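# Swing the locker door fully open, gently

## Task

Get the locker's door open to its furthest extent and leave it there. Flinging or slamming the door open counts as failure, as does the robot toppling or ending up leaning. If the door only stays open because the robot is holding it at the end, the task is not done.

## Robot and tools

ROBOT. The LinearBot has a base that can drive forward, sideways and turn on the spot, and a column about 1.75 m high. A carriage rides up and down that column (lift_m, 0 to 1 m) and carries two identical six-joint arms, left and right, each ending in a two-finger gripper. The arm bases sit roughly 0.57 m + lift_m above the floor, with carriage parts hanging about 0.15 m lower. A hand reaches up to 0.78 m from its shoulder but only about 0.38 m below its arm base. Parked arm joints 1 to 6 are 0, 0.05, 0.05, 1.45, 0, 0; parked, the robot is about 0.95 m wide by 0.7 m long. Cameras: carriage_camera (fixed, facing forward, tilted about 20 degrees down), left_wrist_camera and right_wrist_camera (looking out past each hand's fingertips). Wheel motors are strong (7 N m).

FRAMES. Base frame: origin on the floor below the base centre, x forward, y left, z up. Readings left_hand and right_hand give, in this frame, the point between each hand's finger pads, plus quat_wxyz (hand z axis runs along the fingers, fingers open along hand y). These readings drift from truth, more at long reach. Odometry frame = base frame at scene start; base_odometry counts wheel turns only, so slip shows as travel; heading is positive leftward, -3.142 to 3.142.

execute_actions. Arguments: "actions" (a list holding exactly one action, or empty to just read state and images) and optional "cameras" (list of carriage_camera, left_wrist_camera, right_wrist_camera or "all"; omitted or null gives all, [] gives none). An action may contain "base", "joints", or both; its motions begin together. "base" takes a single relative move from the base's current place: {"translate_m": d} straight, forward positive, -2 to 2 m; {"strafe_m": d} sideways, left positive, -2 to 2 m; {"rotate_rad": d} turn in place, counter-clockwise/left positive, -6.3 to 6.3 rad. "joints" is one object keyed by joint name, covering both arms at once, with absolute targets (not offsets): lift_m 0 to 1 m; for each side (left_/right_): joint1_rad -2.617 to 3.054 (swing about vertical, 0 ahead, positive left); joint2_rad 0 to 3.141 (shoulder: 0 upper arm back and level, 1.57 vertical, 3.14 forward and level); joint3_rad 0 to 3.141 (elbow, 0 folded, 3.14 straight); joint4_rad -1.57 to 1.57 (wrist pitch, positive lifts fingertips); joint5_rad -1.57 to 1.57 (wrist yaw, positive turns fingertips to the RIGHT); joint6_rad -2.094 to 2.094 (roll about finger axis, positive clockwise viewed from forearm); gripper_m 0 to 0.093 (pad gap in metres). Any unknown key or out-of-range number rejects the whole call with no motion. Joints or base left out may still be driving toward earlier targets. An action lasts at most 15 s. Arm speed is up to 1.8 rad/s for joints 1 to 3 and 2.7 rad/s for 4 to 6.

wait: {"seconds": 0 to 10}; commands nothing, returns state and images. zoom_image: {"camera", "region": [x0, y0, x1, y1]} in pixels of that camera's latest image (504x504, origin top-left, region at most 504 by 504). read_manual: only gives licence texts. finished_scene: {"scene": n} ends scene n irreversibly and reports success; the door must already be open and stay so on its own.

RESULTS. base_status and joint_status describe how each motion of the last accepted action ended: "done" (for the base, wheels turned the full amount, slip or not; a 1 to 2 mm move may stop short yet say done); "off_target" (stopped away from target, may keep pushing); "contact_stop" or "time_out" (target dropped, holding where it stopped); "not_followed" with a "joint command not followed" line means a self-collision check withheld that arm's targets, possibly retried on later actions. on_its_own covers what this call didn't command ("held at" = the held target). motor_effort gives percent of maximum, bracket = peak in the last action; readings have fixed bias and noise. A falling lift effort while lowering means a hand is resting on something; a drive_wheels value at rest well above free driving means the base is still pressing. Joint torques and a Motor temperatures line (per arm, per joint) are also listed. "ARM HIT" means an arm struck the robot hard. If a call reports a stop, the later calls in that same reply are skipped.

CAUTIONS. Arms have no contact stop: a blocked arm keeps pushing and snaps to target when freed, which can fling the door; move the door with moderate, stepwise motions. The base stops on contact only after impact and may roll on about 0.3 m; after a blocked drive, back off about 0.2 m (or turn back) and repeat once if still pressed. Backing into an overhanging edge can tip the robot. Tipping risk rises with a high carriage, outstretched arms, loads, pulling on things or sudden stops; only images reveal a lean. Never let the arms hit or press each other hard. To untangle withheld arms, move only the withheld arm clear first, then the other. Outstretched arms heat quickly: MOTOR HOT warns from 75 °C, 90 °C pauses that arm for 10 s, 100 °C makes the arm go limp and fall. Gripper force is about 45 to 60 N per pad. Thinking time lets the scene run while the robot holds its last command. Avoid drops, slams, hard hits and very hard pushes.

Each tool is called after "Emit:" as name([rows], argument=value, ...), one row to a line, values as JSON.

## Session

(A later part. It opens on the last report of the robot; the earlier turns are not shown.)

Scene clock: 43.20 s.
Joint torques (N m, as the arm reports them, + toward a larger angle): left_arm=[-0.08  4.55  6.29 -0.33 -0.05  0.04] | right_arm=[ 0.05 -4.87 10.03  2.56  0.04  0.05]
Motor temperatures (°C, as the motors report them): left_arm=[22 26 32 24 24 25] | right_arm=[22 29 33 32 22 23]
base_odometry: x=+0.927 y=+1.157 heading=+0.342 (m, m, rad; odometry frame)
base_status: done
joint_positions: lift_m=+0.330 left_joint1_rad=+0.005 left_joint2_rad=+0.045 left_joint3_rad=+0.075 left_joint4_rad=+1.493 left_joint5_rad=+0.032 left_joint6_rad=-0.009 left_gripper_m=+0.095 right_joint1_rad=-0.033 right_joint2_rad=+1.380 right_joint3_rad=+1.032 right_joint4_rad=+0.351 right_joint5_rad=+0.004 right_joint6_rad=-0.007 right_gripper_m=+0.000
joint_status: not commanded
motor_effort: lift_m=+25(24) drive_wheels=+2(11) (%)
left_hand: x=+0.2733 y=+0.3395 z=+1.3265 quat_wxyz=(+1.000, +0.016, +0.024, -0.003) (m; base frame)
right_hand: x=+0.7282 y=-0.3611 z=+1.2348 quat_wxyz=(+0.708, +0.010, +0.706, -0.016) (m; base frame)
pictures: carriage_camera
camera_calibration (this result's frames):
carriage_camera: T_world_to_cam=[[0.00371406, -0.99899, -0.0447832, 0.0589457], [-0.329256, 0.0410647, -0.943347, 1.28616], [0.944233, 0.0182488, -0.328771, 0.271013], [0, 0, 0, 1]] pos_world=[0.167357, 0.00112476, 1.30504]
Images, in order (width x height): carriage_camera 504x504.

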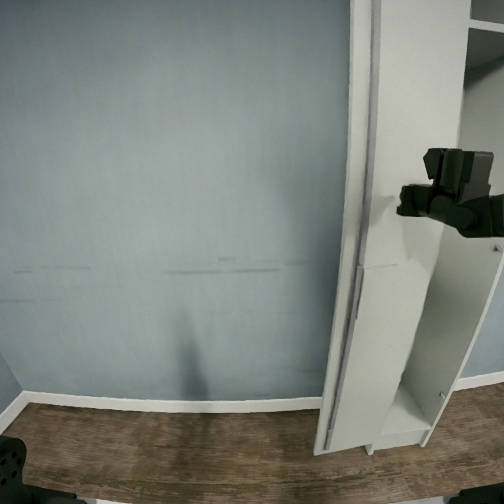

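Emit:
execute_actions([
  {"base": {"translate_m": 0.045}},
], cameras=["carriage_camera"])

Scene clock: 44.57 s.
Joint torques (N m, as the arm reports them, + toward a larger angle): left_arm=[-0.08  4.62  6.32 -0.33 -0.05  0.04] | right_arm=[-0.01  4.28 11.01  4.32  0.07  0.05]
Motor temperatures (°C, as the motors report them): left_arm=[22 26 32 24 24 25] | right_arm=[22 29 33 32 22 23]
base_odometry: x=+0.967 y=+1.172 heading=+0.342 (m, m, rad; odometry frame)
base_status: translate_m contact_stop (by the wheels' count: +0.042 of +0.045)
joint_positions: lift_m=+0.330 left_joint1_rad=+0.005 left_joint2_rad=+0.045 left_joint3_rad=+0.075 left_joint4_rad=+1.493 left_joint5_rad=+0.032 left_joint6_rad=-0.009 left_gripper_m=+0.095 right_joint1_rad=-0.032 right_joint2_rad=+1.279 right_joint3_rad=+1.020 right_joint4_rad=+0.196 right_joint5_rad=-0.001 right_joint6_rad=-0.007 right_gripper_m=+0.000
joint_status: not commanded
motor_effort: lift_m=+23(23) drive_wheels=+9(15) (%)
left_hand: x=+0.2732 y=+0.3395 z=+1.3265 quat_wxyz=(+1.000, +0.016, +0.024, -0.003) (m; base frame)
right_hand: x=+0.7034 y=-0.3589 z=+1.2345 quat_wxyz=(+0.684, +0.009, +0.729, -0.013) (m; base frame)
pictures: carriage_camera
camera_calibration (this result's frames):
carriage_camera: T_world_to_cam=[[0.00371406, -0.99899, -0.0447832, 0.0589457], [-0.329256, 0.0410647, -0.943347, 1.28616], [0.944233, 0.0182488, -0.328771, 0.271013], [0, 0, 0, 1]] pos_world=[0.167357, 0.00112476, 1.30504]
Images, in order (width x height): carriage_camera 504x504.

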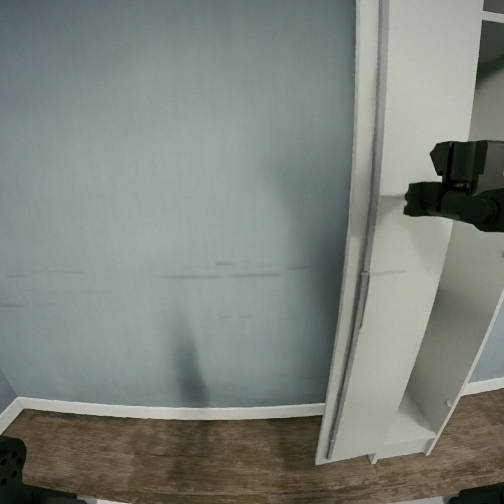

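Stop reached. Backing off.

Emit:
execute_actions([
  {"base": {"translate_m": -0.1}},
], cameras=["carriage_camera", "right_wrist_camera"])

Scene clock: 46.40 s.
Joint torques (N m, as the arm reports them, + toward a larger angle): left_arm=[-0.1   4.63  6.29 -0.34 -0.05  0.03] | right_arm=[-0.05 -5.57  9.75  2.58  0.04  0.04]
Motor temperatures (°C, as the motors report them): left_arm=[22 26 32 24 24 25] | right_arm=[22 29 34 33 22 23]
base_odometry: x=+0.873 y=+1.138 heading=+0.342 (m, m, rad; odometry frame)
base_status: done
joint_positions: lift_m=+0.330 left_joint1_rad=+0.005 left_joint2_rad=+0.045 left_joint3_rad=+0.075 left_joint4_rad=+1.494 left_joint5_rad=+0.032 left_joint6_rad=-0.009 left_gripper_m=+0.095 right_joint1_rad=-0.032 right_joint2_rad=+1.388 right_joint3_rad=+1.036 right_joint4_rad=+0.349 right_joint5_rad=+0.001 right_joint6_rad=-0.007 right_gripper_m=+0.000
joint_status: not commanded
motor_effort: lift_m=+24(24) drive_wheels=+2(10) (%)
left_hand: x=+0.2728 y=+0.3395 z=+1.3265 quat_wxyz=(+1.000, +0.016, +0.023, -0.003) (m; base frame)
right_hand: x=+0.7302 y=-0.3602 z=+1.2326 quat_wxyz=(+0.706, +0.009, +0.708, -0.014) (m; base frame)
pictures: carriage_camera, right_wrist_camera
camera_calibration (this result's frames):
carriage_camera: T_world_to_cam=[[0.00371406, -0.99899, -0.0447832, 0.0589457], [-0.329256, 0.0410647, -0.943347, 1.28616], [0.944233, 0.0182488, -0.328771, 0.271013], [0, 0, 0, 1]] pos_world=[0.167357, 0.00112476, 1.30504]
right_wrist_camera: T_world_to_cam=[[0.00330887, -0.999127, 0.0416434, -0.413863], [-0.552448, -0.0365383, -0.832746, 1.42433], [0.833541, -0.0202504, -0.552086, 0.18473], [0, 0, 0, 1]] pos_world=[0.634258, -0.357718, 1.30533]
Images, in order (width x height): carriage_camera 504x504, right_wrist_camera 504x504.

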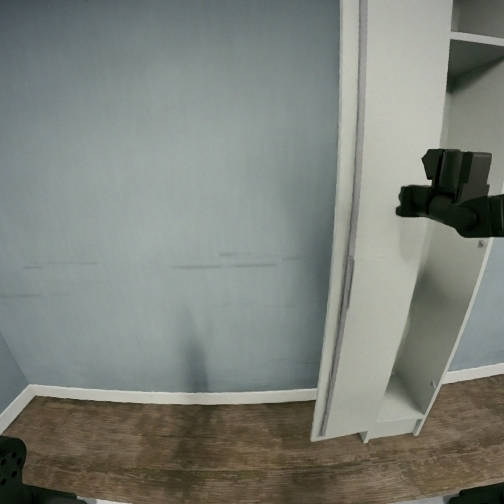

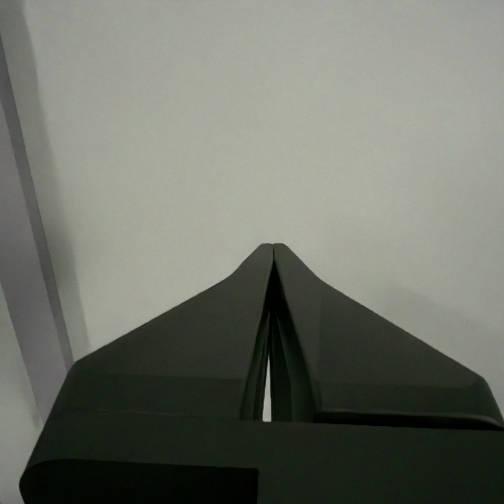

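Emit:
finished_scene(scene=2)

The scene is finished: the task was done.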